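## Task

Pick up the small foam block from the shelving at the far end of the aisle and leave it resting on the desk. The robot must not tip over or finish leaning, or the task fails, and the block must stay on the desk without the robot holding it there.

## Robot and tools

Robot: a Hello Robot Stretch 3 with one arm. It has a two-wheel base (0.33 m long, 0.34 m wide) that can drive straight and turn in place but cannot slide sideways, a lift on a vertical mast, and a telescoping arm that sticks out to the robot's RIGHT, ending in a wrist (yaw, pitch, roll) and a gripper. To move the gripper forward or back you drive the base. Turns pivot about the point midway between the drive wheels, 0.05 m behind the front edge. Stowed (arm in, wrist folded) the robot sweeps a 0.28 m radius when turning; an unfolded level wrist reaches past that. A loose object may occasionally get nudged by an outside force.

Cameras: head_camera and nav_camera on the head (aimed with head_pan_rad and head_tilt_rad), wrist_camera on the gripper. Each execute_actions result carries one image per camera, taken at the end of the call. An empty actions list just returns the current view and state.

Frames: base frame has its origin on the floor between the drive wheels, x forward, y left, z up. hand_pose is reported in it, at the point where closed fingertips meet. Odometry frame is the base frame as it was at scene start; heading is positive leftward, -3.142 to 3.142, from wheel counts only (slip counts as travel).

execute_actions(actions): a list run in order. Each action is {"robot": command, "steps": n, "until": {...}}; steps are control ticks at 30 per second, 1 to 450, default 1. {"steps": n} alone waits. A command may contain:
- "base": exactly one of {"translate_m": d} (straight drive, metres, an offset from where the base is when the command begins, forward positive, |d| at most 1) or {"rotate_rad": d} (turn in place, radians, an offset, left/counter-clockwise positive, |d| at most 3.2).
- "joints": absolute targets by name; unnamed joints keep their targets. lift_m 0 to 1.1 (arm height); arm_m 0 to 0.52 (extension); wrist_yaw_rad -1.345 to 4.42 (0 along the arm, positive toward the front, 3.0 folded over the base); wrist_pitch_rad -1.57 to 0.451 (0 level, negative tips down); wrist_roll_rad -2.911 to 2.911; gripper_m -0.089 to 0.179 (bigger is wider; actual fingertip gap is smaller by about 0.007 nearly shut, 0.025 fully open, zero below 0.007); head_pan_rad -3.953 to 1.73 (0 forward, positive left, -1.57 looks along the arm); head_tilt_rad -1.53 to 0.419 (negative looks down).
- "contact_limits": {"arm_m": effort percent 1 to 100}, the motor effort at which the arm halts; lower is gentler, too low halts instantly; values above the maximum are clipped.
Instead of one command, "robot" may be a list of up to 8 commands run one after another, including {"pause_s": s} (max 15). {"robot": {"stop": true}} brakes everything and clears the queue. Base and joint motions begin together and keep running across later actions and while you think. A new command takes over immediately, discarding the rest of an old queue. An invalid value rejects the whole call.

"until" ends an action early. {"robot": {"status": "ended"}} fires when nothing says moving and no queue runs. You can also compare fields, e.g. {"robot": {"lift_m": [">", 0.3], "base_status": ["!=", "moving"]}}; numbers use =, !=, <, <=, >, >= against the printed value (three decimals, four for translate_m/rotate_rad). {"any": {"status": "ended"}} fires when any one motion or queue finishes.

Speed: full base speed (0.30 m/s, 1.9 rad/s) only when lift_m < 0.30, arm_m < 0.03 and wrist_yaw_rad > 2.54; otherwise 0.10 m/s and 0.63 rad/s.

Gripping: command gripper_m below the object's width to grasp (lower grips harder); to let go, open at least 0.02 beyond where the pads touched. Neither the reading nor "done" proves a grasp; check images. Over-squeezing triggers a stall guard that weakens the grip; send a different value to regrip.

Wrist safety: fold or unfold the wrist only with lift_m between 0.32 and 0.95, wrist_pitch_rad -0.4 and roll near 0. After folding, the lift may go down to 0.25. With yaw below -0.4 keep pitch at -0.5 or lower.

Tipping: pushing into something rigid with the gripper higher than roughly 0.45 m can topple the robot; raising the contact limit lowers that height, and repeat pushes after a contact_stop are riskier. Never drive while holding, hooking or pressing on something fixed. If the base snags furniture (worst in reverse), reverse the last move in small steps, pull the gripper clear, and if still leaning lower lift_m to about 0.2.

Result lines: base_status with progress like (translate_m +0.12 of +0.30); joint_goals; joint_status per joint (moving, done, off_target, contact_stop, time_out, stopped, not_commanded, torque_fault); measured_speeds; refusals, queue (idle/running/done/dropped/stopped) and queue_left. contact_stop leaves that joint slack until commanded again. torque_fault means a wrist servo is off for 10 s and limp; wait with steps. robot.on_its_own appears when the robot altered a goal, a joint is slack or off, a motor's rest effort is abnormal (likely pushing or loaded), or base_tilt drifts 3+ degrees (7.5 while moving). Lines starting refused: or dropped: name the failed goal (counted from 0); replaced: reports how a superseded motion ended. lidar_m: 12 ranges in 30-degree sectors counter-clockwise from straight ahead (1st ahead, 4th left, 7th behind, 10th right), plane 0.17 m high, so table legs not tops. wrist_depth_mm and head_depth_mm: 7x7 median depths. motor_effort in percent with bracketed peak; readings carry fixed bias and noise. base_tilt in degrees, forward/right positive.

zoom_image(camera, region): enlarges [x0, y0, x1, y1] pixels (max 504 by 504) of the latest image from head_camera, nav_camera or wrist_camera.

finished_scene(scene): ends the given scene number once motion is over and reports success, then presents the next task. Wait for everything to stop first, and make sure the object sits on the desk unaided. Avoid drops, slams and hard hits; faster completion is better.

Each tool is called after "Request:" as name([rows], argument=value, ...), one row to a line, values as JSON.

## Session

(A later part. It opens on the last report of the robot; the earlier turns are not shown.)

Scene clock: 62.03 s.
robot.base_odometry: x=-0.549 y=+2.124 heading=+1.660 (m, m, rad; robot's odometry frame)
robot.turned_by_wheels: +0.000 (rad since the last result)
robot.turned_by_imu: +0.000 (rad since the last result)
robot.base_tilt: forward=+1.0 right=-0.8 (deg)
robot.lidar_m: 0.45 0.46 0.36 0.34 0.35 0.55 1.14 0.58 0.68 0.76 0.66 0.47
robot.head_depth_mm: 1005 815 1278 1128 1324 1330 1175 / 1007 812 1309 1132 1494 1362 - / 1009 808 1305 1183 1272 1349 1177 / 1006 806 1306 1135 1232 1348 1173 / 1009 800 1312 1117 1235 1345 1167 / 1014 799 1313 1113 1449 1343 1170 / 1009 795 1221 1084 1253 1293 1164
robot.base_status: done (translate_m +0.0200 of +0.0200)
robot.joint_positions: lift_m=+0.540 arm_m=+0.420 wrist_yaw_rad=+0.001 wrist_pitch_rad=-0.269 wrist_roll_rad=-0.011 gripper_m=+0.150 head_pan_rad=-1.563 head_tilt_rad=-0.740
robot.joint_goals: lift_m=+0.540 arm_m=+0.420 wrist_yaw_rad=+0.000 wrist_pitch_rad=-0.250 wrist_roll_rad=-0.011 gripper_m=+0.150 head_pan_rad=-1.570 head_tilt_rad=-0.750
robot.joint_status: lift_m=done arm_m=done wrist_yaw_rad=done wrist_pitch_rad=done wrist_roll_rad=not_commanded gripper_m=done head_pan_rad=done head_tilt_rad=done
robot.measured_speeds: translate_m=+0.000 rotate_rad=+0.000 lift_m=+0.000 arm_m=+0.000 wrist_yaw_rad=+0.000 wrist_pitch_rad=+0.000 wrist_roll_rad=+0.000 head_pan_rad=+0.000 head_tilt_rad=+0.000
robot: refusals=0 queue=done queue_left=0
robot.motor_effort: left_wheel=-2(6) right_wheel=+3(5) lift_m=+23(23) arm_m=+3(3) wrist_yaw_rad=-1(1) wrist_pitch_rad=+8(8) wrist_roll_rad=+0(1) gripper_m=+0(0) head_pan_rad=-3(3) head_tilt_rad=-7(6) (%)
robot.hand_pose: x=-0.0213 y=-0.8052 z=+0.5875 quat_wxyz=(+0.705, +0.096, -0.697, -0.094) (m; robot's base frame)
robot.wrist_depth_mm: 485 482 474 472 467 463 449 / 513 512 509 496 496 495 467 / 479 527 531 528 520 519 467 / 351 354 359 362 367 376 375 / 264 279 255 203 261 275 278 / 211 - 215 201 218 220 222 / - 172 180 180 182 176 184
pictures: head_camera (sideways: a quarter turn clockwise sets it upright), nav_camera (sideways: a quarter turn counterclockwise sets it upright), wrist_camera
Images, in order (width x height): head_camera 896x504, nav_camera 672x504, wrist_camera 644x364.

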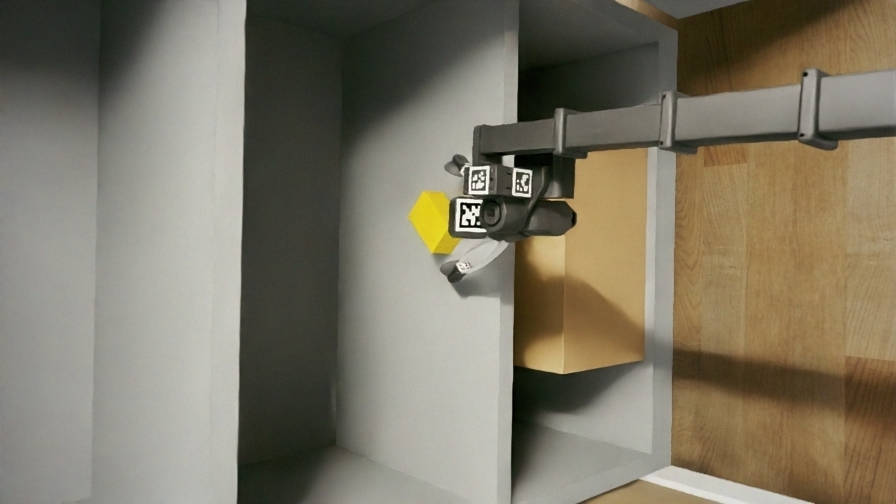

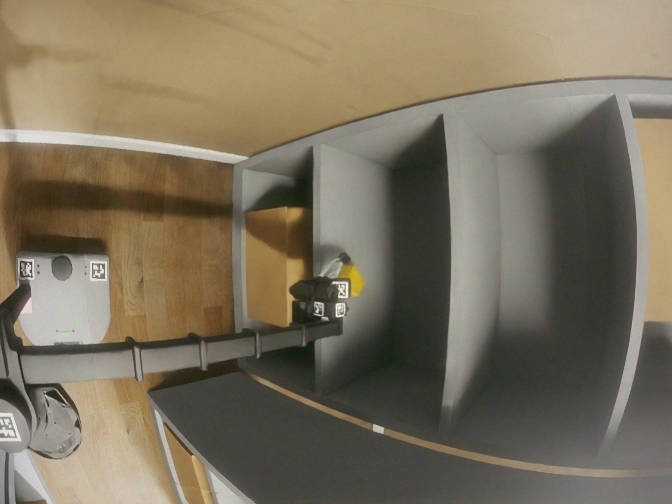

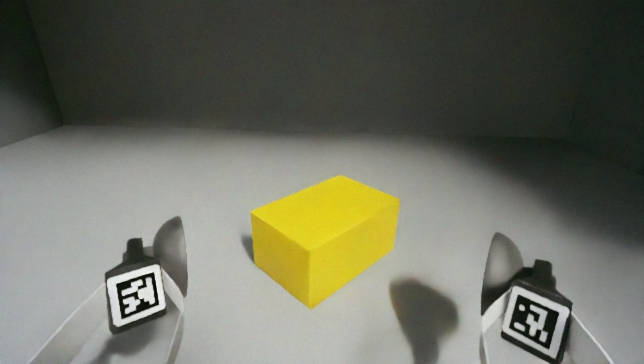

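Request:
execute_actions([
  {"robot":[{"joints":{"arm_m":0.48}},{"joints":{"gripper_m":0.02}},{"joints":{"lift_m":0.57}}],"steps":450,"until":{"robot":{"status":"ended"}}},
])

Scene clock: 69.67 s.
robot.base_odometry: x=-0.549 y=+2.124 heading=+1.660 (m, m, rad; robot's odometry frame)
robot.turned_by_wheels: +0.000 (rad since the last result)
robot.turned_by_imu: +0.000 (rad since the last result)
robot.base_tilt: forward=+1.0 right=-0.9 (deg)
robot.lidar_m: 0.45 0.46 0.36 0.34 0.35 0.55 1.14 0.58 0.68 0.76 0.67 0.47
robot.head_depth_mm: 1006 816 1278 1130 1335 1329 1183 / 1011 812 1304 1145 1540 - - / 1007 809 1309 - 1232 1347 1171 / 1010 803 1311 1118 1236 1348 1168 / 1009 799 1311 1115 1234 1350 1173 / 1010 797 1320 1116 1445 1338 1170 / 1012 793 1218 1085 1248 1295 1163
robot.base_status: done (translate_m +0.0200 of +0.0200)
robot.joint_positions: lift_m=+0.570 arm_m=+0.480 wrist_yaw_rad=+0.000 wrist_pitch_rad=-0.269 wrist_roll_rad=-0.011 gripper_m=+0.021 head_pan_rad=-1.563 head_tilt_rad=-0.740
robot.joint_goals: lift_m=+0.570 arm_m=+0.480 wrist_yaw_rad=+0.000 wrist_pitch_rad=-0.250 wrist_roll_rad=-0.011 gripper_m=+0.020 head_pan_rad=-1.570 head_tilt_rad=-0.750
robot.joint_status: lift_m=done arm_m=done wrist_yaw_rad=done wrist_pitch_rad=done wrist_roll_rad=not_commanded gripper_m=done head_pan_rad=done head_tilt_rad=done
robot.measured_speeds: translate_m=+0.000 rotate_rad=+0.000 lift_m=+0.000 arm_m=+0.000 wrist_yaw_rad=+0.000 wrist_pitch_rad=+0.000 wrist_roll_rad=+0.000 head_pan_rad=+0.000 head_tilt_rad=+0.000
robot: refusals=0 queue=done queue_left=0
robot.motor_effort: left_wheel=-2(2) right_wheel=+1(1) lift_m=+28(28) arm_m=+3(1) wrist_yaw_rad=+0(2) wrist_pitch_rad=+8(8) wrist_roll_rad=+1(0) gripper_m=-17(90) head_pan_rad=-3(3) head_tilt_rad=-7(7) (%)
robot.hand_pose: x=-0.0214 y=-0.8653 z=+0.6173 quat_wxyz=(+0.705, +0.096, -0.697, -0.094) (m; robot's base frame)
robot.wrist_depth_mm: 425 426 423 416 414 415 408 / 452 454 452 442 442 441 432 / 486 480 475 481 481 465 456 / 417 423 428 430 440 442 417 / 314 313 336 206 310 327 330 / 252 255 - 162 - 260 262 / 210 210 212 164 209 218 219
pictures: head_camera (sideways: a quarter turn clockwise sets it upright), nav_camera (sideways: a quarter turn counterclockwise sets it upright), wrist_camera
Images, in order (width x height): head_camera 896x504, nav_camera 672x504, wrist_camera 644x364.

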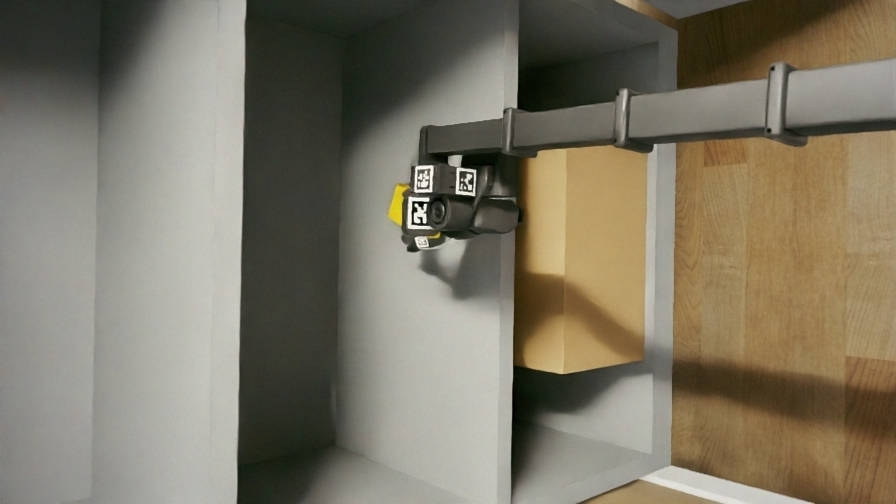

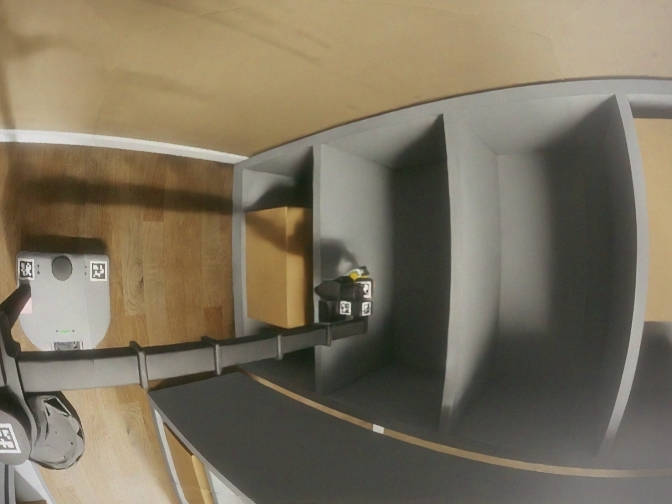

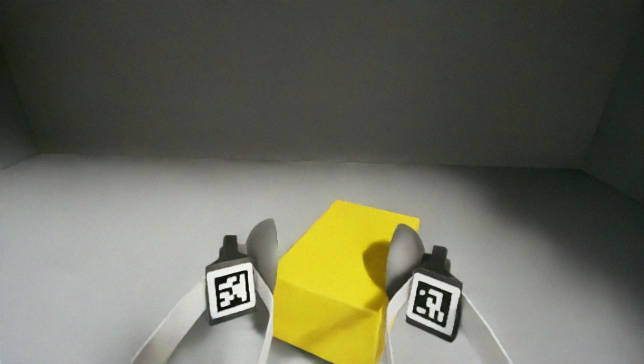

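Request:
execute_actions([
  {"robot":[{"joints":{"arm_m":0,"wrist_pitch_rad":-0.4,"gripper_m":0.01}},{"joints":{"wrist_yaw_rad":2.7,"head_pan_rad":-3.14,"head_tilt_rad":-0.5}},{"joints":{"lift_m":0.28}},{"base":{"translate_m":-1}},{"base":{"translate_m":-1}}],"steps":450,"until":{"robot":{"status":"ended"}}},
  {"steps":300,"until":{"robot":{"status":"ended"}}},
])

Scene clock: 93.70 s.
robot.base_odometry: x=-0.371 y=+0.132 heading=+1.660 (m, m, rad; robot's odometry frame)
robot.turned_by_wheels: +0.000 (rad since the last result)
robot.turned_by_imu: -0.009 (rad since the last result)
robot.base_tilt: forward=+1.0 right=-0.8 (deg)
robot.lidar_m: 1.31 0.61 0.77 1.79 1.83 2.04 1.91 2.38 2.05 1.96 0.86 0.70
robot.head_depth_mm: 2010 2145 2404 2579 2037 1614 1323 / 2002 2126 2418 2581 2031 1599 1329 / 2009 2098 2398 2593 2006 1593 1318 / 2000 2082 2381 2594 2006 1586 1310 / 2010 2106 2396 2548 2002 1594 1310 / 2003 2107 2362 2458 1991 1575 1306 / 2009 2154 2406 2540 1977 1578 1299
robot.base_status: done (translate_m -1.0000 of -1.0000)
robot.joint_positions: lift_m=+0.280 arm_m=+0.000 wrist_yaw_rad=+2.699 wrist_pitch_rad=-0.415 wrist_roll_rad=-0.011 gripper_m=+0.010 head_pan_rad=-3.133 head_tilt_rad=-0.506
robot.joint_goals: lift_m=+0.280 arm_m=+0.000 wrist_yaw_rad=+2.700 wrist_pitch_rad=-0.400 wrist_roll_rad=-0.011 gripper_m=+0.010 head_pan_rad=-3.140 head_tilt_rad=-0.500
robot.joint_status: lift_m=done arm_m=done wrist_yaw_rad=done wrist_pitch_rad=done wrist_roll_rad=not_commanded gripper_m=done head_pan_rad=done head_tilt_rad=done
robot.measured_speeds: translate_m=+0.000 rotate_rad=+0.000 lift_m=+0.000 arm_m=+0.000 wrist_yaw_rad=+0.000 wrist_pitch_rad=+0.000 wrist_roll_rad=+0.000 head_pan_rad=+0.000 head_tilt_rad=+0.000
robot: refusals=0 queue=done queue_left=0
robot.motor_effort: left_wheel=-1(16) right_wheel=+1(2) lift_m=+23(29) arm_m=-3(1) wrist_yaw_rad=+2(4) wrist_pitch_rad=+7(8) wrist_roll_rad=+1(1) gripper_m=+0(64) head_pan_rad=-3(41) head_tilt_rad=+4(32) (%)
robot.hand_pose: x=+0.0751 y=+0.0578 z=+0.2936 quat_wxyz=(+0.294, +0.703, -0.008, +0.647) (m; robot's base frame)
robot.wrist_depth_mm: - - - - 778 558 459 / - - - - 821 579 498 / 964 970 998 - 844 602 589 / - 735 748 750 752 634 665 / - 603 589 624 603 607 593 / - 501 521 - 503 508 505 / 432 - - 428 437 435 438
pictures: head_camera (sideways: a quarter turn clockwise sets it upright), nav_camera (sideways: a quarter turn counterclockwise sets it upright), wrist_camera
Images, in order (width x height): head_camera 896x504, nav_camera 672x504, wrist_camera 644x364.

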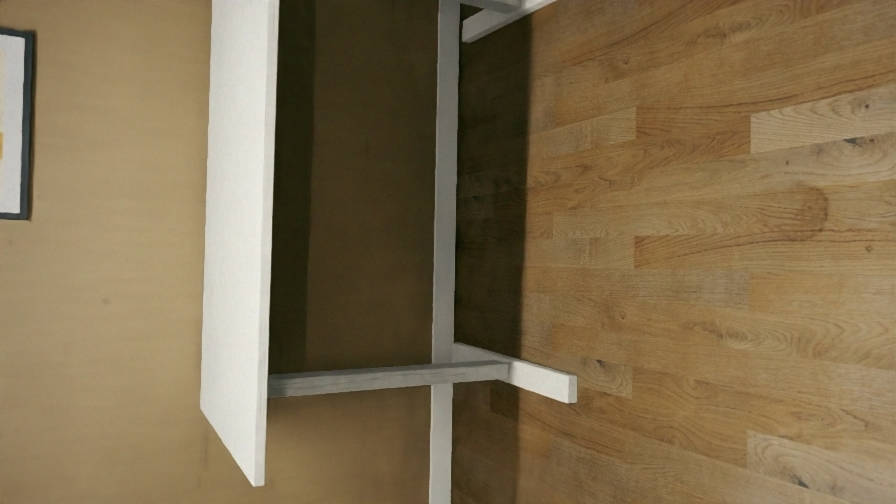

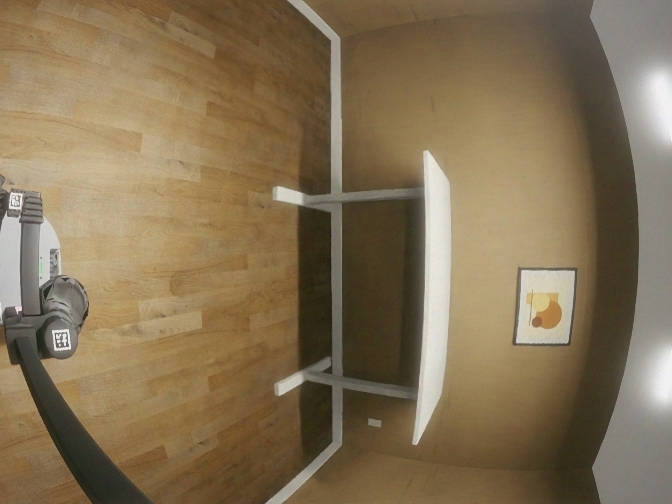

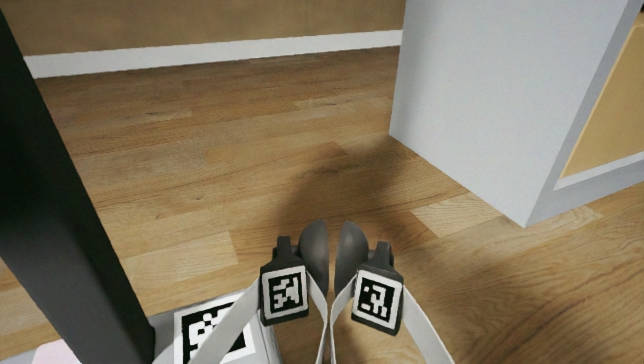

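Lost it. Go back.

Request:
execute_actions([
  {"robot":[{"base":{"translate_m":1},"joints":{"head_pan_rad":-0.9,"head_tilt_rad":-0.9}},{"base":{"translate_m":0.5}}],"steps":450,"until":{"robot":{"status":"ended"}}},
])

Scene clock: 103.97 s.
robot.base_odometry: x=-0.505 y=+1.626 heading=+1.660 (m, m, rad; robot's odometry frame)
robot.turned_by_wheels: +0.000 (rad since the last result)
robot.turned_by_imu: +0.008 (rad since the last result)
robot.base_tilt: forward=+0.9 right=-0.8 (deg)
robot.lidar_m: 0.94 0.48 0.46 0.30 0.57 0.50 3.46 0.50 0.35 0.31 0.83 0.99
robot.head_depth_mm: 744 1276 1151 1467 1368 681 940 / 776 1327 1149 1273 1401 1265 1064 / 1283 1388 1175 1328 1429 1260 1144 / 1305 1395 1244 1506 1437 1260 1132 / 1157 1305 1546 1623 1430 1260 1119 / 1059 1218 1409 1588 1433 1261 1127 / 1001 1116 1259 1443 1432 1261 1123
robot.base_status: done (translate_m +0.5000 of +0.5000)
robot.joint_positions: lift_m=+0.280 arm_m=+0.000 wrist_yaw_rad=+2.699 wrist_pitch_rad=-0.415 wrist_roll_rad=-0.011 gripper_m=+0.010 head_pan_rad=-0.907 head_tilt_rad=-0.889
robot.joint_goals: lift_m=+0.280 arm_m=+0.000 wrist_yaw_rad=+2.700 wrist_pitch_rad=-0.400 wrist_roll_rad=-0.011 gripper_m=+0.010 head_pan_rad=-0.900 head_tilt_rad=-0.900
robot.joint_status: lift_m=done arm_m=done wrist_yaw_rad=done wrist_pitch_rad=done wrist_roll_rad=not_commanded gripper_m=done head_pan_rad=done head_tilt_rad=done
robot.measured_speeds: translate_m=+0.000 rotate_rad=+0.000 lift_m=+0.000 arm_m=+0.000 wrist_yaw_rad=+0.000 wrist_pitch_rad=+0.000 wrist_roll_rad=+0.000 head_pan_rad=+0.000 head_tilt_rad=+0.000
robot: refusals=0 queue=done queue_left=0
robot.motor_effort: left_wheel=-2(13) right_wheel=+2(5) lift_m=+23(23) arm_m=-3(3) wrist_yaw_rad=+2(2) wrist_pitch_rad=+6(6) wrist_roll_rad=+0(1) gripper_m=+0(0) head_pan_rad=+3(39) head_tilt_rad=-7(43) (%)
robot.hand_pose: x=+0.0751 y=+0.0578 z=+0.2935 quat_wxyz=(+0.294, +0.703, -0.008, +0.647) (m; robot's base frame)
robot.wrist_depth_mm: 579 287 715 747 507 505 591 / 631 305 763 798 483 532 641 / 688 356 710 746 521 595 716 / - 444 578 605 580 646 714 / - 451 476 525 578 597 602 / - 431 480 - 507 501 501 / 393 - - 435 434 434 432
pictures: head_camera (sideways: a quarter turn clockwise sets it upright), nav_camera (sideways: a quarter turn counterclockwise sets it upright), wrist_camera
Images, in order (width x height): head_camera 896x504, nav_camera 672x504, wrist_camera 644x364.

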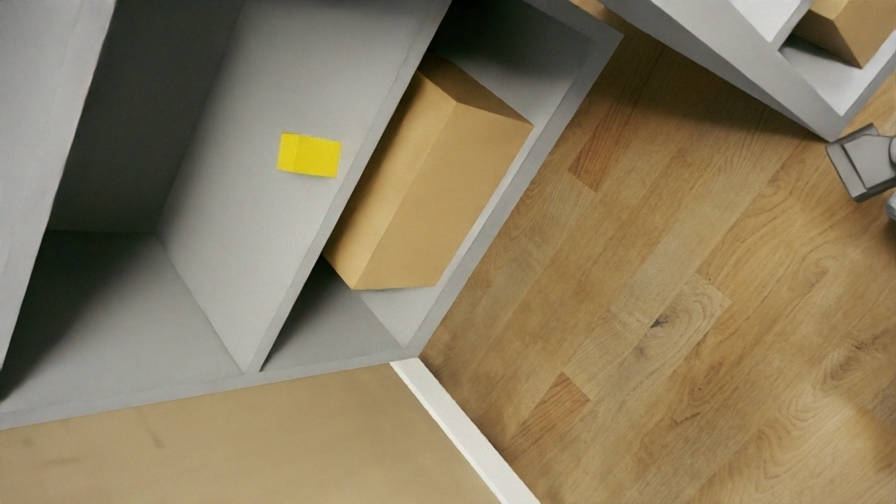

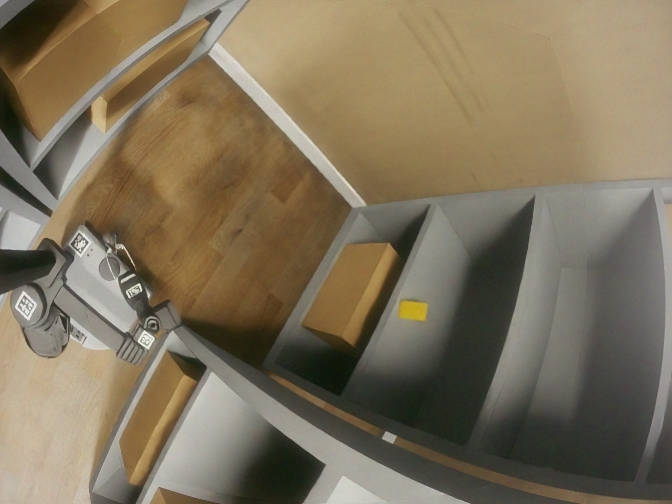

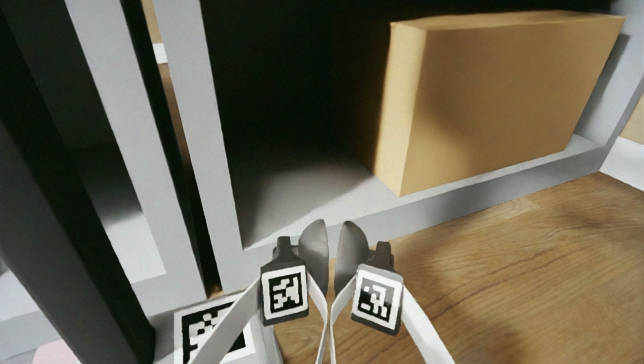

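Request:
execute_actions([
  {"robot":[{"base":{"translate_m":0.5},"joints":{"head_pan_rad":-1.57,"head_tilt_rad":-0.75}},{"joints":{"lift_m":0.535}},{"joints":{"wrist_yaw_rad":0,"gripper_m":0.15}},{"joints":{"arm_m":0.3,"wrist_pitch_rad":-0.25}}],"steps":450,"until":{"robot":{"status":"ended"}}},
])

Scene clock: 118.63 s.
robot.base_odometry: x=-0.549 y=+2.124 heading=+1.660 (m, m, rad; robot's odometry frame)
robot.turned_by_wheels: +0.000 (rad since the last result)
robot.turned_by_imu: +0.003 (rad since the last result)
robot.base_tilt: forward=+0.9 right=-0.8 (deg)
robot.lidar_m: 0.45 0.46 0.36 0.34 0.35 0.55 1.14 0.58 0.68 0.76 0.66 0.47
robot.head_depth_mm: 999 783 1275 1111 1334 1335 1170 / 994 780 1311 1111 1478 1351 - / 996 777 1301 1079 - 1347 1165 / 996 774 1297 1102 1235 1335 1164 / 996 771 1295 1098 1233 1330 1160 / 997 811 1301 1129 1436 1329 1163 / 997 807 1218 1096 1272 1290 1164
robot.base_status: done (translate_m +0.5000 of +0.5000)
robot.joint_positions: lift_m=+0.535 arm_m=+0.300 wrist_yaw_rad=+0.001 wrist_pitch_rad=-0.269 wrist_roll_rad=-0.011 gripper_m=+0.150 head_pan_rad=-1.563 head_tilt_rad=-0.754
robot.joint_goals: lift_m=+0.535 arm_m=+0.300 wrist_yaw_rad=+0.000 wrist_pitch_rad=-0.250 wrist_roll_rad=-0.011 gripper_m=+0.150 head_pan_rad=-1.570 head_tilt_rad=-0.750
robot.joint_status: lift_m=done arm_m=done wrist_yaw_rad=done wrist_pitch_rad=done wrist_roll_rad=not_commanded gripper_m=done head_pan_rad=done head_tilt_rad=done
robot.measured_speeds: translate_m=+0.000 rotate_rad=+0.000 lift_m=+0.000 arm_m=+0.000 wrist_yaw_rad=+0.000 wrist_pitch_rad=+0.000 wrist_roll_rad=+0.000 head_pan_rad=+0.000 head_tilt_rad=+0.000
robot: refusals=0 queue=done queue_left=0
robot.motor_effort: left_wheel=-3(11) right_wheel=+2(6) lift_m=+27(29) arm_m=+4(5) wrist_yaw_rad=-1(4) wrist_pitch_rad=+8(9) wrist_roll_rad=+0(1) gripper_m=+1(85) head_pan_rad=-3(38) head_tilt_rad=+3(23) (%)
robot.hand_pose: x=-0.0213 y=-0.6852 z=+0.5822 quat_wxyz=(+0.705, +0.096, -0.697, -0.094) (m; robot's base frame)
robot.wrist_depth_mm: 515 592 582 572 572 569 479 / 516 621 614 618 602 607 479 / 478 510 522 439 494 553 464 / 340 343 347 255 317 361 367 / 257 271 261 252 263 269 272 / 489 - 434 251 248 246 241 / 499 380 388 393 392 655 435
pictures: head_camera (sideways: a quarter turn clockwise sets it upright), nav_camera (sideways: a quarter turn counterclockwise sets it upright), wrist_camera
Images, in order (width x height): head_camera 896x504, nav_camera 672x504, wrist_camera 644x364.

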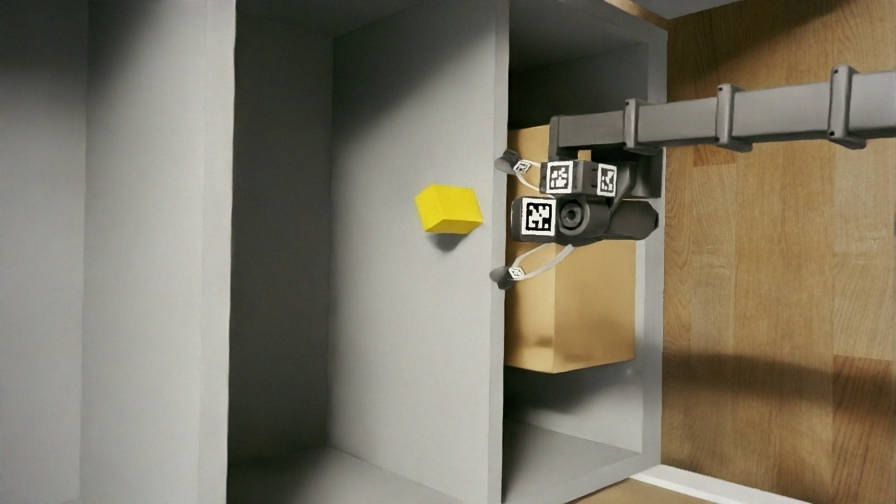

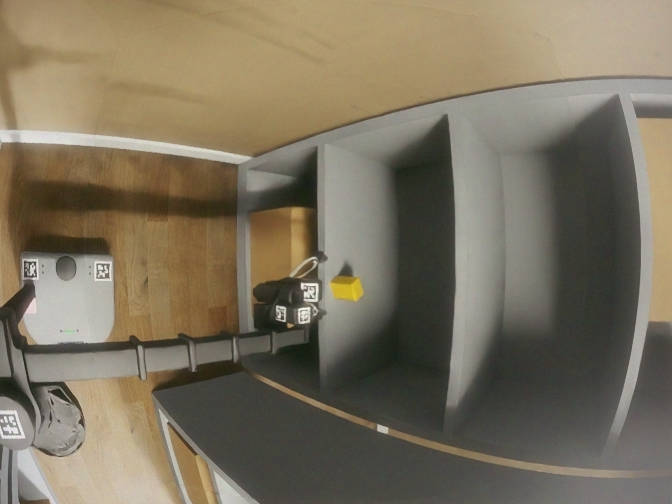

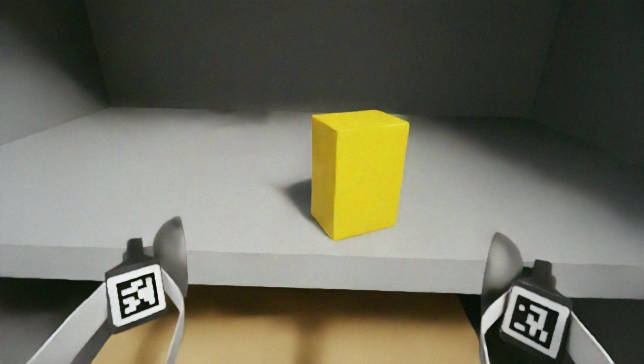

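Request:
execute_actions([
  {"robot":[{"base":{"translate_m":-0.025},"joints":{"wrist_yaw_rad":0.06}},{"joints":{"arm_m":0.4}},{"joints":{"gripper_m":0.015}},{"joints":{"lift_m":0.57}},{"joints":{"arm_m":0,"wrist_pitch_rad":-0.4}},{"joints":{"wrist_yaw_rad":2.7}}],"steps":450,"until":{"robot":{"status":"ended"}}},
])

Scene clock: 134.40 s.
robot.base_odometry: x=-0.547 y=+2.099 heading=+1.660 (m, m, rad; robot's odometry frame)
robot.turned_by_wheels: +0.000 (rad since the last result)
robot.turned_by_imu: +0.001 (rad since the last result)
robot.base_tilt: forward=+1.0 right=-0.8 (deg)
robot.lidar_m: 0.47 0.48 0.36 0.34 0.35 0.53 1.13 0.56 0.65 0.76 0.70 0.50
robot.head_depth_mm: 1003 786 1268 1116 1306 1316 1169 / 997 783 1307 1106 1487 1344 1180 / 996 779 1305 1111 1242 1346 1168 / 996 776 1296 1073 1234 1346 1207 / 1000 770 1296 1104 1231 1338 1164 / 1000 813 1295 1131 1403 1332 1164 / 998 811 1271 1130 1326 1310 1168
robot.base_status: done (translate_m -0.0250 of -0.0250)
robot.joint_positions: lift_m=+0.570 arm_m=+0.000 wrist_yaw_rad=+2.698 wrist_pitch_rad=-0.414 wrist_roll_rad=-0.011 gripper_m=+0.015 head_pan_rad=-1.563 head_tilt_rad=-0.754
robot.joint_goals: lift_m=+0.570 arm_m=+0.000 wrist_yaw_rad=+2.700 wrist_pitch_rad=-0.400 wrist_roll_rad=-0.011 gripper_m=+0.015 head_pan_rad=-1.570 head_tilt_rad=-0.750
robot.joint_status: lift_m=done arm_m=done wrist_yaw_rad=done wrist_pitch_rad=done wrist_roll_rad=not_commanded gripper_m=done head_pan_rad=done head_tilt_rad=done
robot.measured_speeds: translate_m=+0.000 rotate_rad=+0.000 lift_m=+0.000 arm_m=+0.000 wrist_yaw_rad=+0.000 wrist_pitch_rad=+0.000 wrist_roll_rad=+0.000 head_pan_rad=+0.000 head_tilt_rad=+0.000
robot: refusals=0 queue=done queue_left=0
robot.motor_effort: left_wheel=-2(9) right_wheel=+2(3) lift_m=+27(29) arm_m=-2(0) wrist_yaw_rad=+3(5) wrist_pitch_rad=+6(9) wrist_roll_rad=+1(0) gripper_m=+0(91) head_pan_rad=-3(3) head_tilt_rad=+2(2) (%)
robot.hand_pose: x=+0.0753 y=+0.0578 z=+0.5835 quat_wxyz=(+0.294, +0.703, -0.009, +0.647) (m; robot's base frame)
robot.wrist_depth_mm: 292 314 729 791 563 450 365 / 309 337 385 605 546 482 373 / 334 360 401 460 554 498 388 / - 578 640 633 648 515 395 / - 512 523 560 687 531 415 / - 478 530 - 729 557 426 / 641 544 622 704 721 594 438
pictures: head_camera (sideways: a quarter turn clockwise sets it upright), nav_camera (sideways: a quarter turn counterclockwise sets it upright), wrist_camera
Images, in order (width x height): head_camera 896x504, nav_camera 672x504, wrist_camera 644x364.

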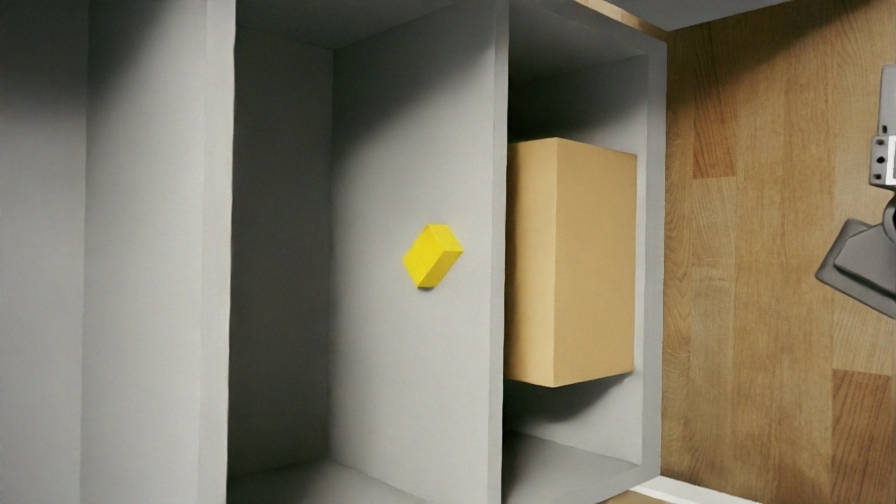

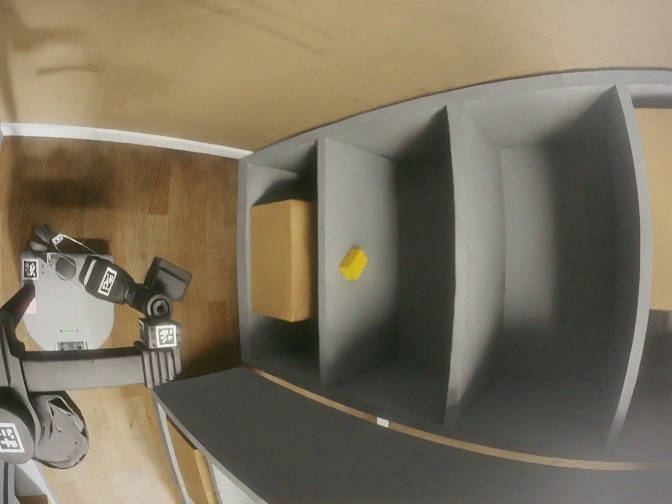

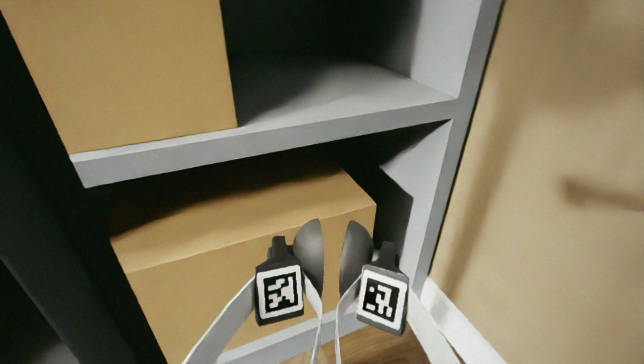

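Request:
execute_actions([
  {"robot":[{"base":{"translate_m":-0.02},"joints":{"wrist_yaw_rad":0.4,"gripper_m":0.15,"lift_m":0.53}},{"joints":{"arm_m":0.46,"wrist_pitch_rad":-0.25}}],"steps":450,"until":{"robot":{"status":"ended"}}},
])

Scene clock: 143.07 s.
robot.base_odometry: x=-0.545 y=+2.079 heading=+1.660 (m, m, rad; robot's odometry frame)
robot.turned_by_wheels: +0.000 (rad since the last result)
robot.turned_by_imu: +0.000 (rad since the last result)
robot.base_tilt: forward=+1.0 right=-0.8 (deg)
robot.lidar_m: 0.49 0.51 0.36 0.34 0.35 0.51 1.13 0.54 0.62 0.76 0.73 0.52
robot.head_depth_mm: 1004 785 1210 1083 1273 1293 1174 / 996 782 1301 1109 1478 1349 - / 997 777 1303 1175 1260 1340 1164 / 995 775 1304 1100 1231 1337 1165 / 997 770 1298 1099 1233 1335 1165 / 999 811 1301 1131 1369 1336 1164 / 1000 806 1271 1130 1383 1330 1156
robot.base_status: done (translate_m -0.0200 of -0.0200)
robot.joint_positions: lift_m=+0.530 arm_m=+0.460 wrist_yaw_rad=+0.401 wrist_pitch_rad=-0.269 wrist_roll_rad=-0.011 gripper_m=+0.150 head_pan_rad=-1.563 head_tilt_rad=-0.754
robot.joint_goals: lift_m=+0.530 arm_m=+0.460 wrist_yaw_rad=+0.400 wrist_pitch_rad=-0.250 wrist_roll_rad=-0.011 gripper_m=+0.150 head_pan_rad=-1.570 head_tilt_rad=-0.750
robot.joint_status: lift_m=done arm_m=done wrist_yaw_rad=done wrist_pitch_rad=done wrist_roll_rad=not_commanded gripper_m=done head_pan_rad=done head_tilt_rad=done
robot.measured_speeds: translate_m=+0.000 rotate_rad=+0.000 lift_m=+0.000 arm_m=+0.000 wrist_yaw_rad=+0.000 wrist_pitch_rad=+0.000 wrist_roll_rad=+0.000 head_pan_rad=+0.000 head_tilt_rad=+0.000
robot: refusals=0 queue=done queue_left=0
robot.motor_effort: left_wheel=-2(10) right_wheel=+2(2) lift_m=+22(27) arm_m=+3(6) wrist_yaw_rad=+0(1) wrist_pitch_rad=+8(9) wrist_roll_rad=+0(1) gripper_m=+0(85) head_pan_rad=-3(3) head_tilt_rad=+2(3) (%)
robot.hand_pose: x=+0.0724 y=-0.8262 z=+0.5775 quat_wxyz=(+0.709, +0.232, -0.664, +0.048) (m; robot's base frame)
robot.wrist_depth_mm: 373 460 555 492 436 393 362 / 381 476 581 519 460 419 378 / 392 452 500 511 472 438 398 / 330 334 334 343 343 349 353 / 248 262 253 195 177 260 260 / 198 - 201 187 148 189 207 / - 161 168 163 159 165 171
pictures: head_camera (sideways: a quarter turn clockwise sets it upright), nav_camera (sideways: a quarter turn counterclockwise sets it upright), wrist_camera
Images, in order (width x height): head_camera 896x504, nav_camera 672x504, wrist_camera 644x364.

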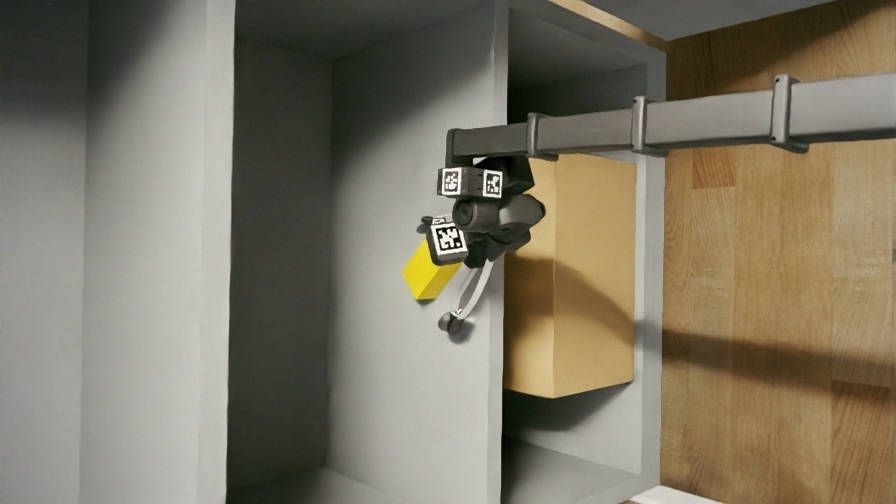

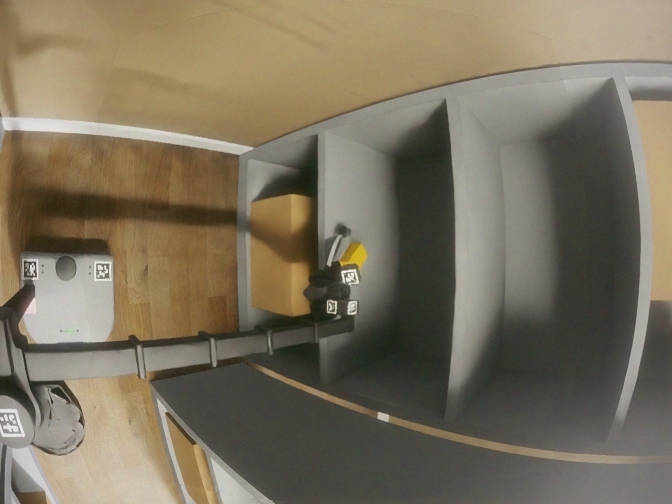

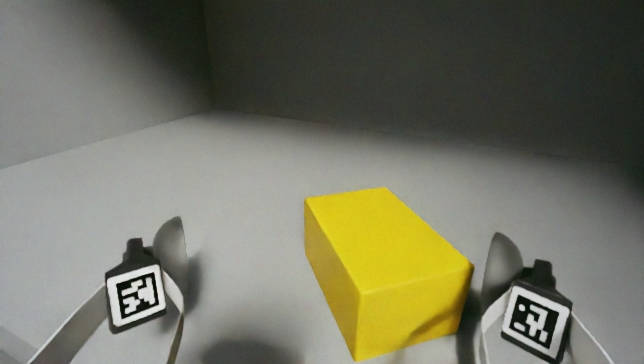

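Request:
execute_actions([
  {"robot":[{"joints":{"arm_m":0.495,"lift_m":0.52}},{"joints":{"gripper_m":0.025}},{"joints":{"lift_m":0.56}},{"joints":{"arm_m":0}}],"steps":450,"until":{"robot":{"status":"ended"}}},
])

Scene clock: 153.07 s.
robot.base_odometry: x=-0.545 y=+2.079 heading=+1.660 (m, m, rad; robot's odometry frame)
robot.turned_by_wheels: +0.000 (rad since the last result)
robot.turned_by_imu: +0.000 (rad since the last result)
robot.base_tilt: forward=+1.0 right=-0.9 (deg)
robot.lidar_m: 0.49 0.50 0.36 0.34 0.35 0.51 1.13 0.54 0.62 0.77 0.73 0.52
robot.head_depth_mm: 1002 786 1213 1083 1270 1294 1171 / 996 782 1306 1111 1486 1345 1178 / 996 780 1300 1114 1238 1341 1167 / 996 777 1297 1106 1232 1338 - / 1003 772 1295 1100 1233 705 1156 / 1000 812 1297 1133 1360 1331 1162 / 1000 806 1276 1135 1391 1329 1157
robot.base_status: done (translate_m -0.0200 of -0.0200)
robot.joint_positions: lift_m=+0.560 arm_m=+0.000 wrist_yaw_rad=+0.399 wrist_pitch_rad=-0.269 wrist_roll_rad=-0.011 gripper_m=+0.026 head_pan_rad=-1.563 head_tilt_rad=-0.754
robot.joint_goals: lift_m=+0.560 arm_m=+0.000 wrist_yaw_rad=+0.400 wrist_pitch_rad=-0.250 wrist_roll_rad=-0.011 gripper_m=+0.025 head_pan_rad=-1.570 head_tilt_rad=-0.750
robot.joint_status: lift_m=done arm_m=done wrist_yaw_rad=done wrist_pitch_rad=done wrist_roll_rad=not_commanded gripper_m=done head_pan_rad=done head_tilt_rad=done
robot.measured_speeds: translate_m=+0.000 rotate_rad=+0.000 lift_m=+0.000 arm_m=+0.000 wrist_yaw_rad=+0.000 wrist_pitch_rad=+0.000 wrist_roll_rad=+0.000 head_pan_rad=+0.000 head_tilt_rad=+0.000
robot: refusals=0 queue=done queue_left=0
robot.motor_effort: left_wheel=-3(4) right_wheel=+2(3) lift_m=+28(28) arm_m=-3(9) wrist_yaw_rad=+1(3) wrist_pitch_rad=+8(8) wrist_roll_rad=+0(1) gripper_m=-19(94) head_pan_rad=-3(4) head_tilt_rad=+3(3) (%)
robot.hand_pose: x=+0.0721 y=-0.3670 z=+0.6072 quat_wxyz=(+0.709, +0.232, -0.664, +0.047) (m; robot's base frame)
robot.wrist_depth_mm: 392 497 603 894 845 752 699 / 406 508 642 924 882 785 727 / 415 526 650 630 632 650 680 / 425 547 716 918 769 494 436 / 436 565 705 159 634 639 842 / 451 568 - 126 127 558 789 / 463 579 763 126 635 567 721
pictures: head_camera (sideways: a quarter turn clockwise sets it upright), nav_camera (sideways: a quarter turn counterclockwise sets it upright), wrist_camera
Images, in order (width x height): head_camera 896x504, nav_camera 672x504, wrist_camera 644x364.

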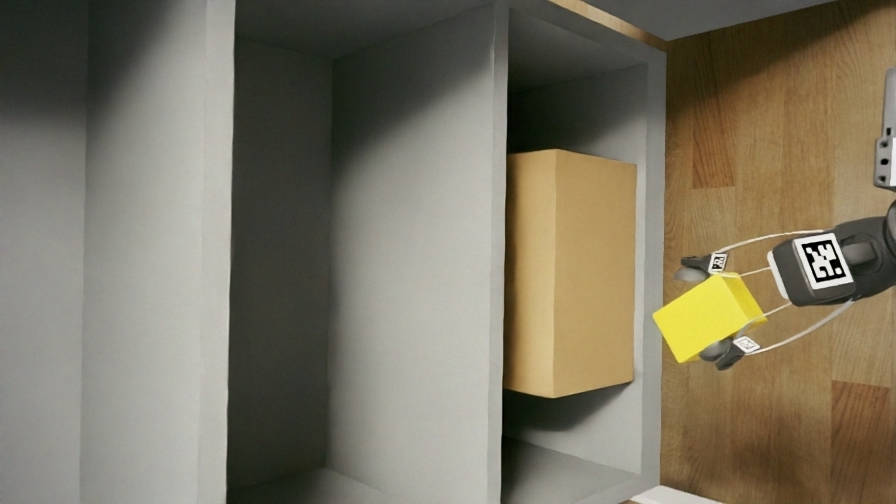

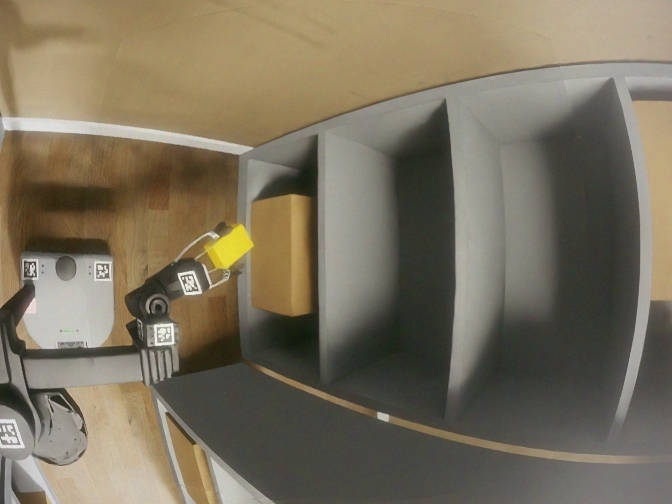

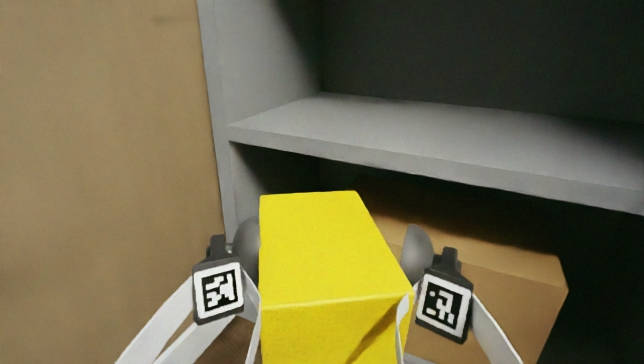

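Request:
execute_actions([
  {"robot":[{"joints":{"wrist_yaw_rad":2.65}},{"joints":{"lift_m":0.28}},{"base":{"translate_m":-1}},{"base":{"translate_m":-1}},{"base":{"translate_m":-0.7}},{"base":{"rotate_rad":-1.58},"joints":{"head_tilt_rad":-0.5}},{"joints":{"lift_m":0.94}},{"joints":{"wrist_yaw_rad":0}}],"steps":450,"until":{"robot":{"status":"ended"}}},
  {"steps":450,"until":{"robot":{"status":"ended"}}},
])

Scene clock: 186.13 s.
robot.base_odometry: x=-0.305 y=-0.610 heading=+0.080 (m, m, rad; robot's odometry frame)
robot.turned_by_wheels: -1.580 (rad since the last result)
robot.turned_by_imu: -1.563 (rad since the last result)
robot.base_tilt: forward=+1.0 right=-0.8 (deg)
robot.lidar_m: 1.99 2.06 1.39 1.33 1.34 1.84 1.75 1.79 1.38 1.58 1.20 2.08
robot.head_depth_mm: 1345 1465 1132 1787 1943 - - / 1348 1464 1118 1790 1947 1636 - / 1340 1454 1118 1782 1940 - - / 1344 1463 1099 1776 1913 - - / 1338 1454 1092 1780 1893 1563 1309 / 1338 1461 1080 1778 1899 1543 1306 / 1340 1459 1077 1293 1779 1532 1298
robot.base_status: done (rotate_rad -1.5799 of -1.5800)
robot.joint_positions: lift_m=+0.940 arm_m=+0.000 wrist_yaw_rad=+0.158 wrist_pitch_rad=-0.270 wrist_roll_rad=-0.011 gripper_m=+0.026 head_pan_rad=-1.563 head_tilt_rad=-0.507
robot.joint_goals: lift_m=+0.940 arm_m=+0.000 wrist_yaw_rad=+0.000 wrist_pitch_rad=-0.250 wrist_roll_rad=-0.011 gripper_m=+0.025 head_pan_rad=-1.570 head_tilt_rad=-0.500
robot.joint_status: lift_m=done arm_m=done wrist_yaw_rad=moving wrist_pitch_rad=done wrist_roll_rad=not_commanded gripper_m=done head_pan_rad=done head_tilt_rad=done
robot.measured_speeds: translate_m=+0.000 rotate_rad=+0.000 lift_m=+0.000 arm_m=+0.000 wrist_yaw_rad=-1.009 wrist_pitch_rad=+0.000 wrist_roll_rad=+0.000 head_pan_rad=+0.000 head_tilt_rad=+0.000
robot: refusals=0 queue=running queue_left=0
robot.motor_effort: left_wheel=+3(16) right_wheel=-2(3) lift_m=+28(29) arm_m=-3(4) wrist_yaw_rad=-3(4) wrist_pitch_rad=+9(8) wrist_roll_rad=+1(1) gripper_m=-19(19) head_pan_rad=-3(3) head_tilt_rad=+5(31) (%)
robot.hand_pose: x=+0.0163 y=-0.3829 z=+0.9871 quat_wxyz=(+0.710, +0.150, -0.687, -0.039) (m; robot's base frame)
robot.wrist_depth_mm: - - - - - - - / - - - - - - - / - - 952 625 575 576 533 / - - - - - - - / - - - 159 - - - / - - - 127 127 - - / - - - 126 - - -
pictures: head_camera (sideways: a quarter turn clockwise sets it upright), nav_camera (sideways: a quarter turn counterclockwise sets it upright), wrist_camera
Images, in order (width x height): head_camera 896x504, nav_camera 672x504, wrist_camera 644x364.

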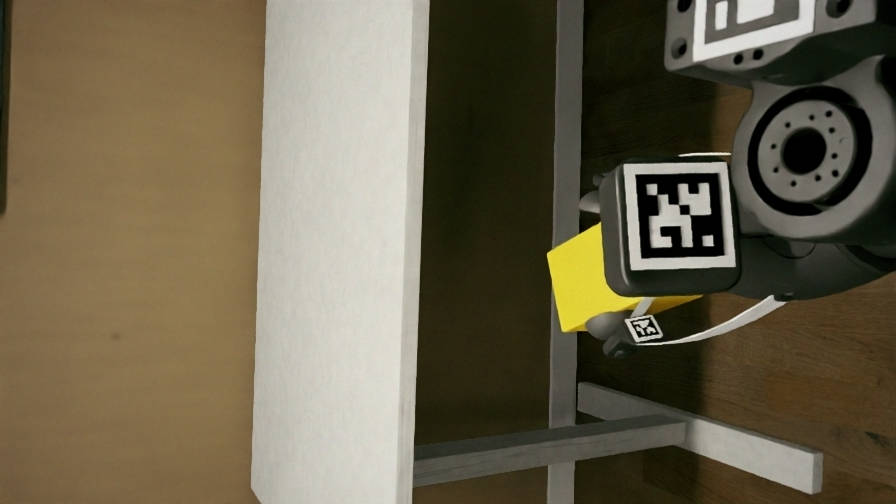

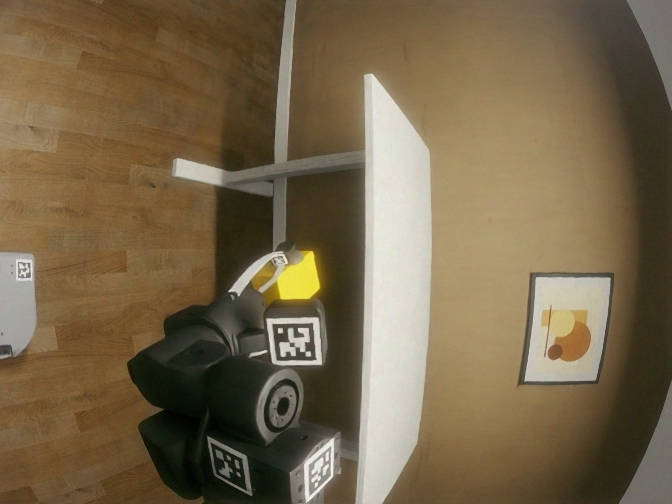

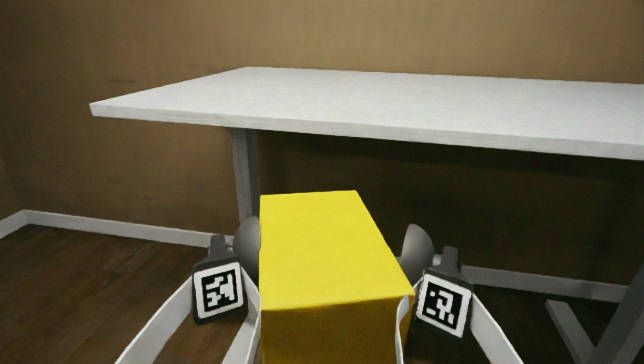

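Request:
execute_actions([
  {"robot":[{"base":{"rotate_rad":0.8},"joints":{"lift_m":0.99}},{"base":{"translate_m":-0.28}},{"base":{"rotate_rad":-0.8}},{"joints":{"arm_m":0.45}}],"steps":450,"until":{"robot":{"status":"ended"}}},
])

Scene clock: 201.57 s.
robot.base_odometry: x=-0.483 y=-0.826 heading=+0.080 (m, m, rad; robot's odometry frame)
robot.turned_by_wheels: +0.000 (rad since the last result)
robot.turned_by_imu: -0.001 (rad since the last result)
robot.base_tilt: forward=+1.1 right=-0.7 (deg)
robot.lidar_m: 2.20 2.27 1.64 1.50 1.54 1.63 1.55 1.58 1.10 1.40 1.11 1.89
robot.head_depth_mm: 1176 1276 - 693 1752 1605 1326 / 1182 1271 972 725 1750 1599 1318 / 1178 1268 - 719 1751 1584 1313 / 1177 1280 1144 717 1750 1593 1316 / 1171 1281 1089 713 1750 1581 1313 / 1179 1282 1082 709 1755 1578 1306 / 1182 1282 1077 741 1743 1562 1304
robot.base_status: done (rotate_rad -0.7999 of -0.8000)
robot.joint_positions: lift_m=+0.990 arm_m=+0.450 wrist_yaw_rad=+0.001 wrist_pitch_rad=-0.270 wrist_roll_rad=-0.011 gripper_m=+0.026 head_pan_rad=-1.563 head_tilt_rad=-0.507
robot.joint_goals: lift_m=+0.990 arm_m=+0.450 wrist_yaw_rad=+0.000 wrist_pitch_rad=-0.250 wrist_roll_rad=-0.011 gripper_m=+0.025 head_pan_rad=-1.570 head_tilt_rad=-0.500
robot.joint_status: lift_m=done arm_m=done wrist_yaw_rad=done wrist_pitch_rad=done wrist_roll_rad=not_commanded gripper_m=done head_pan_rad=done head_tilt_rad=done
robot.measured_speeds: translate_m=+0.000 rotate_rad=+0.000 lift_m=+0.000 arm_m=+0.000 wrist_yaw_rad=+0.000 wrist_pitch_rad=+0.000 wrist_roll_rad=+0.000 head_pan_rad=+0.000 head_tilt_rad=+0.000
robot: refusals=0 queue=done queue_left=0
robot.motor_effort: left_wheel=+3(10) right_wheel=+0(4) lift_m=+28(29) arm_m=+3(5) wrist_yaw_rad=-1(3) wrist_pitch_rad=+8(9) wrist_roll_rad=+0(0) gripper_m=-19(19) head_pan_rad=-4(3) head_tilt_rad=+4(4) (%)
robot.hand_pose: x=-0.0213 y=-0.8352 z=+1.0371 quat_wxyz=(+0.705, +0.096, -0.697, -0.095) (m; robot's base frame)
robot.wrist_depth_mm: 642 632 624 623 631 619 621 / 673 665 665 674 655 659 662 / 610 634 652 695 683 686 677 / 423 433 433 437 443 455 457 / 321 319 325 158 334 337 338 / 255 258 - 126 127 266 267 / 214 215 210 127 206 220 221
pictures: head_camera (sideways: a quarter turn clockwise sets it upright), nav_camera (sideways: a quarter turn counterclockwise sets it upright), wrist_camera
Images, in order (width x height): head_camera 896x504, nav_camera 672x504, wrist_camera 644x364.

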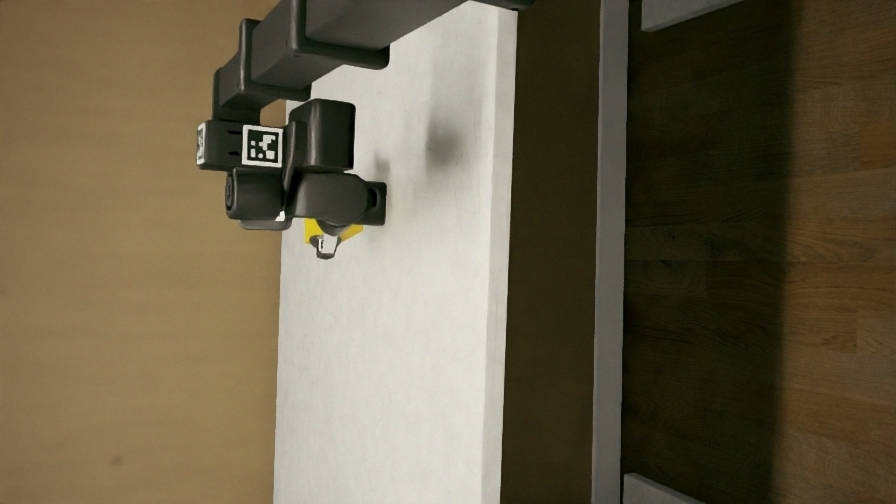

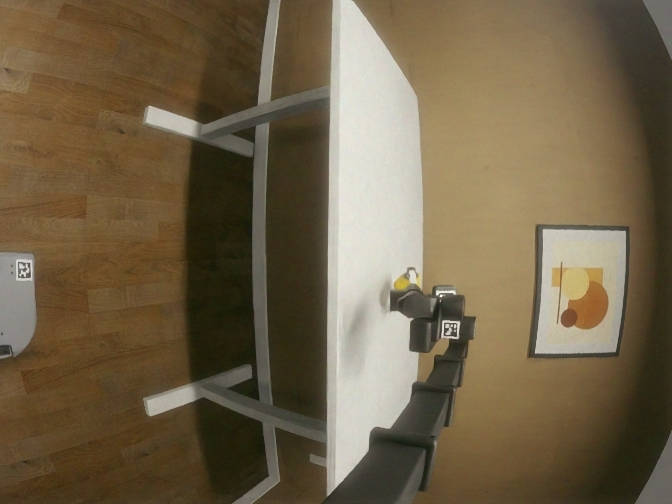

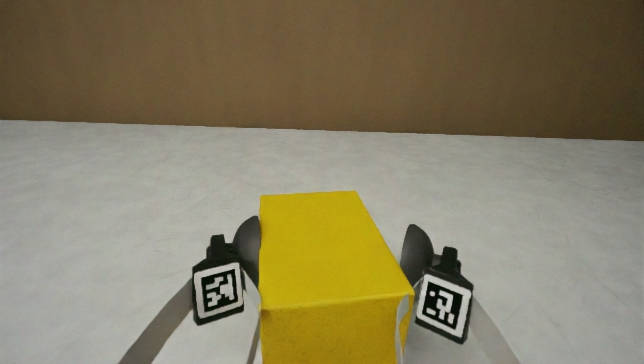

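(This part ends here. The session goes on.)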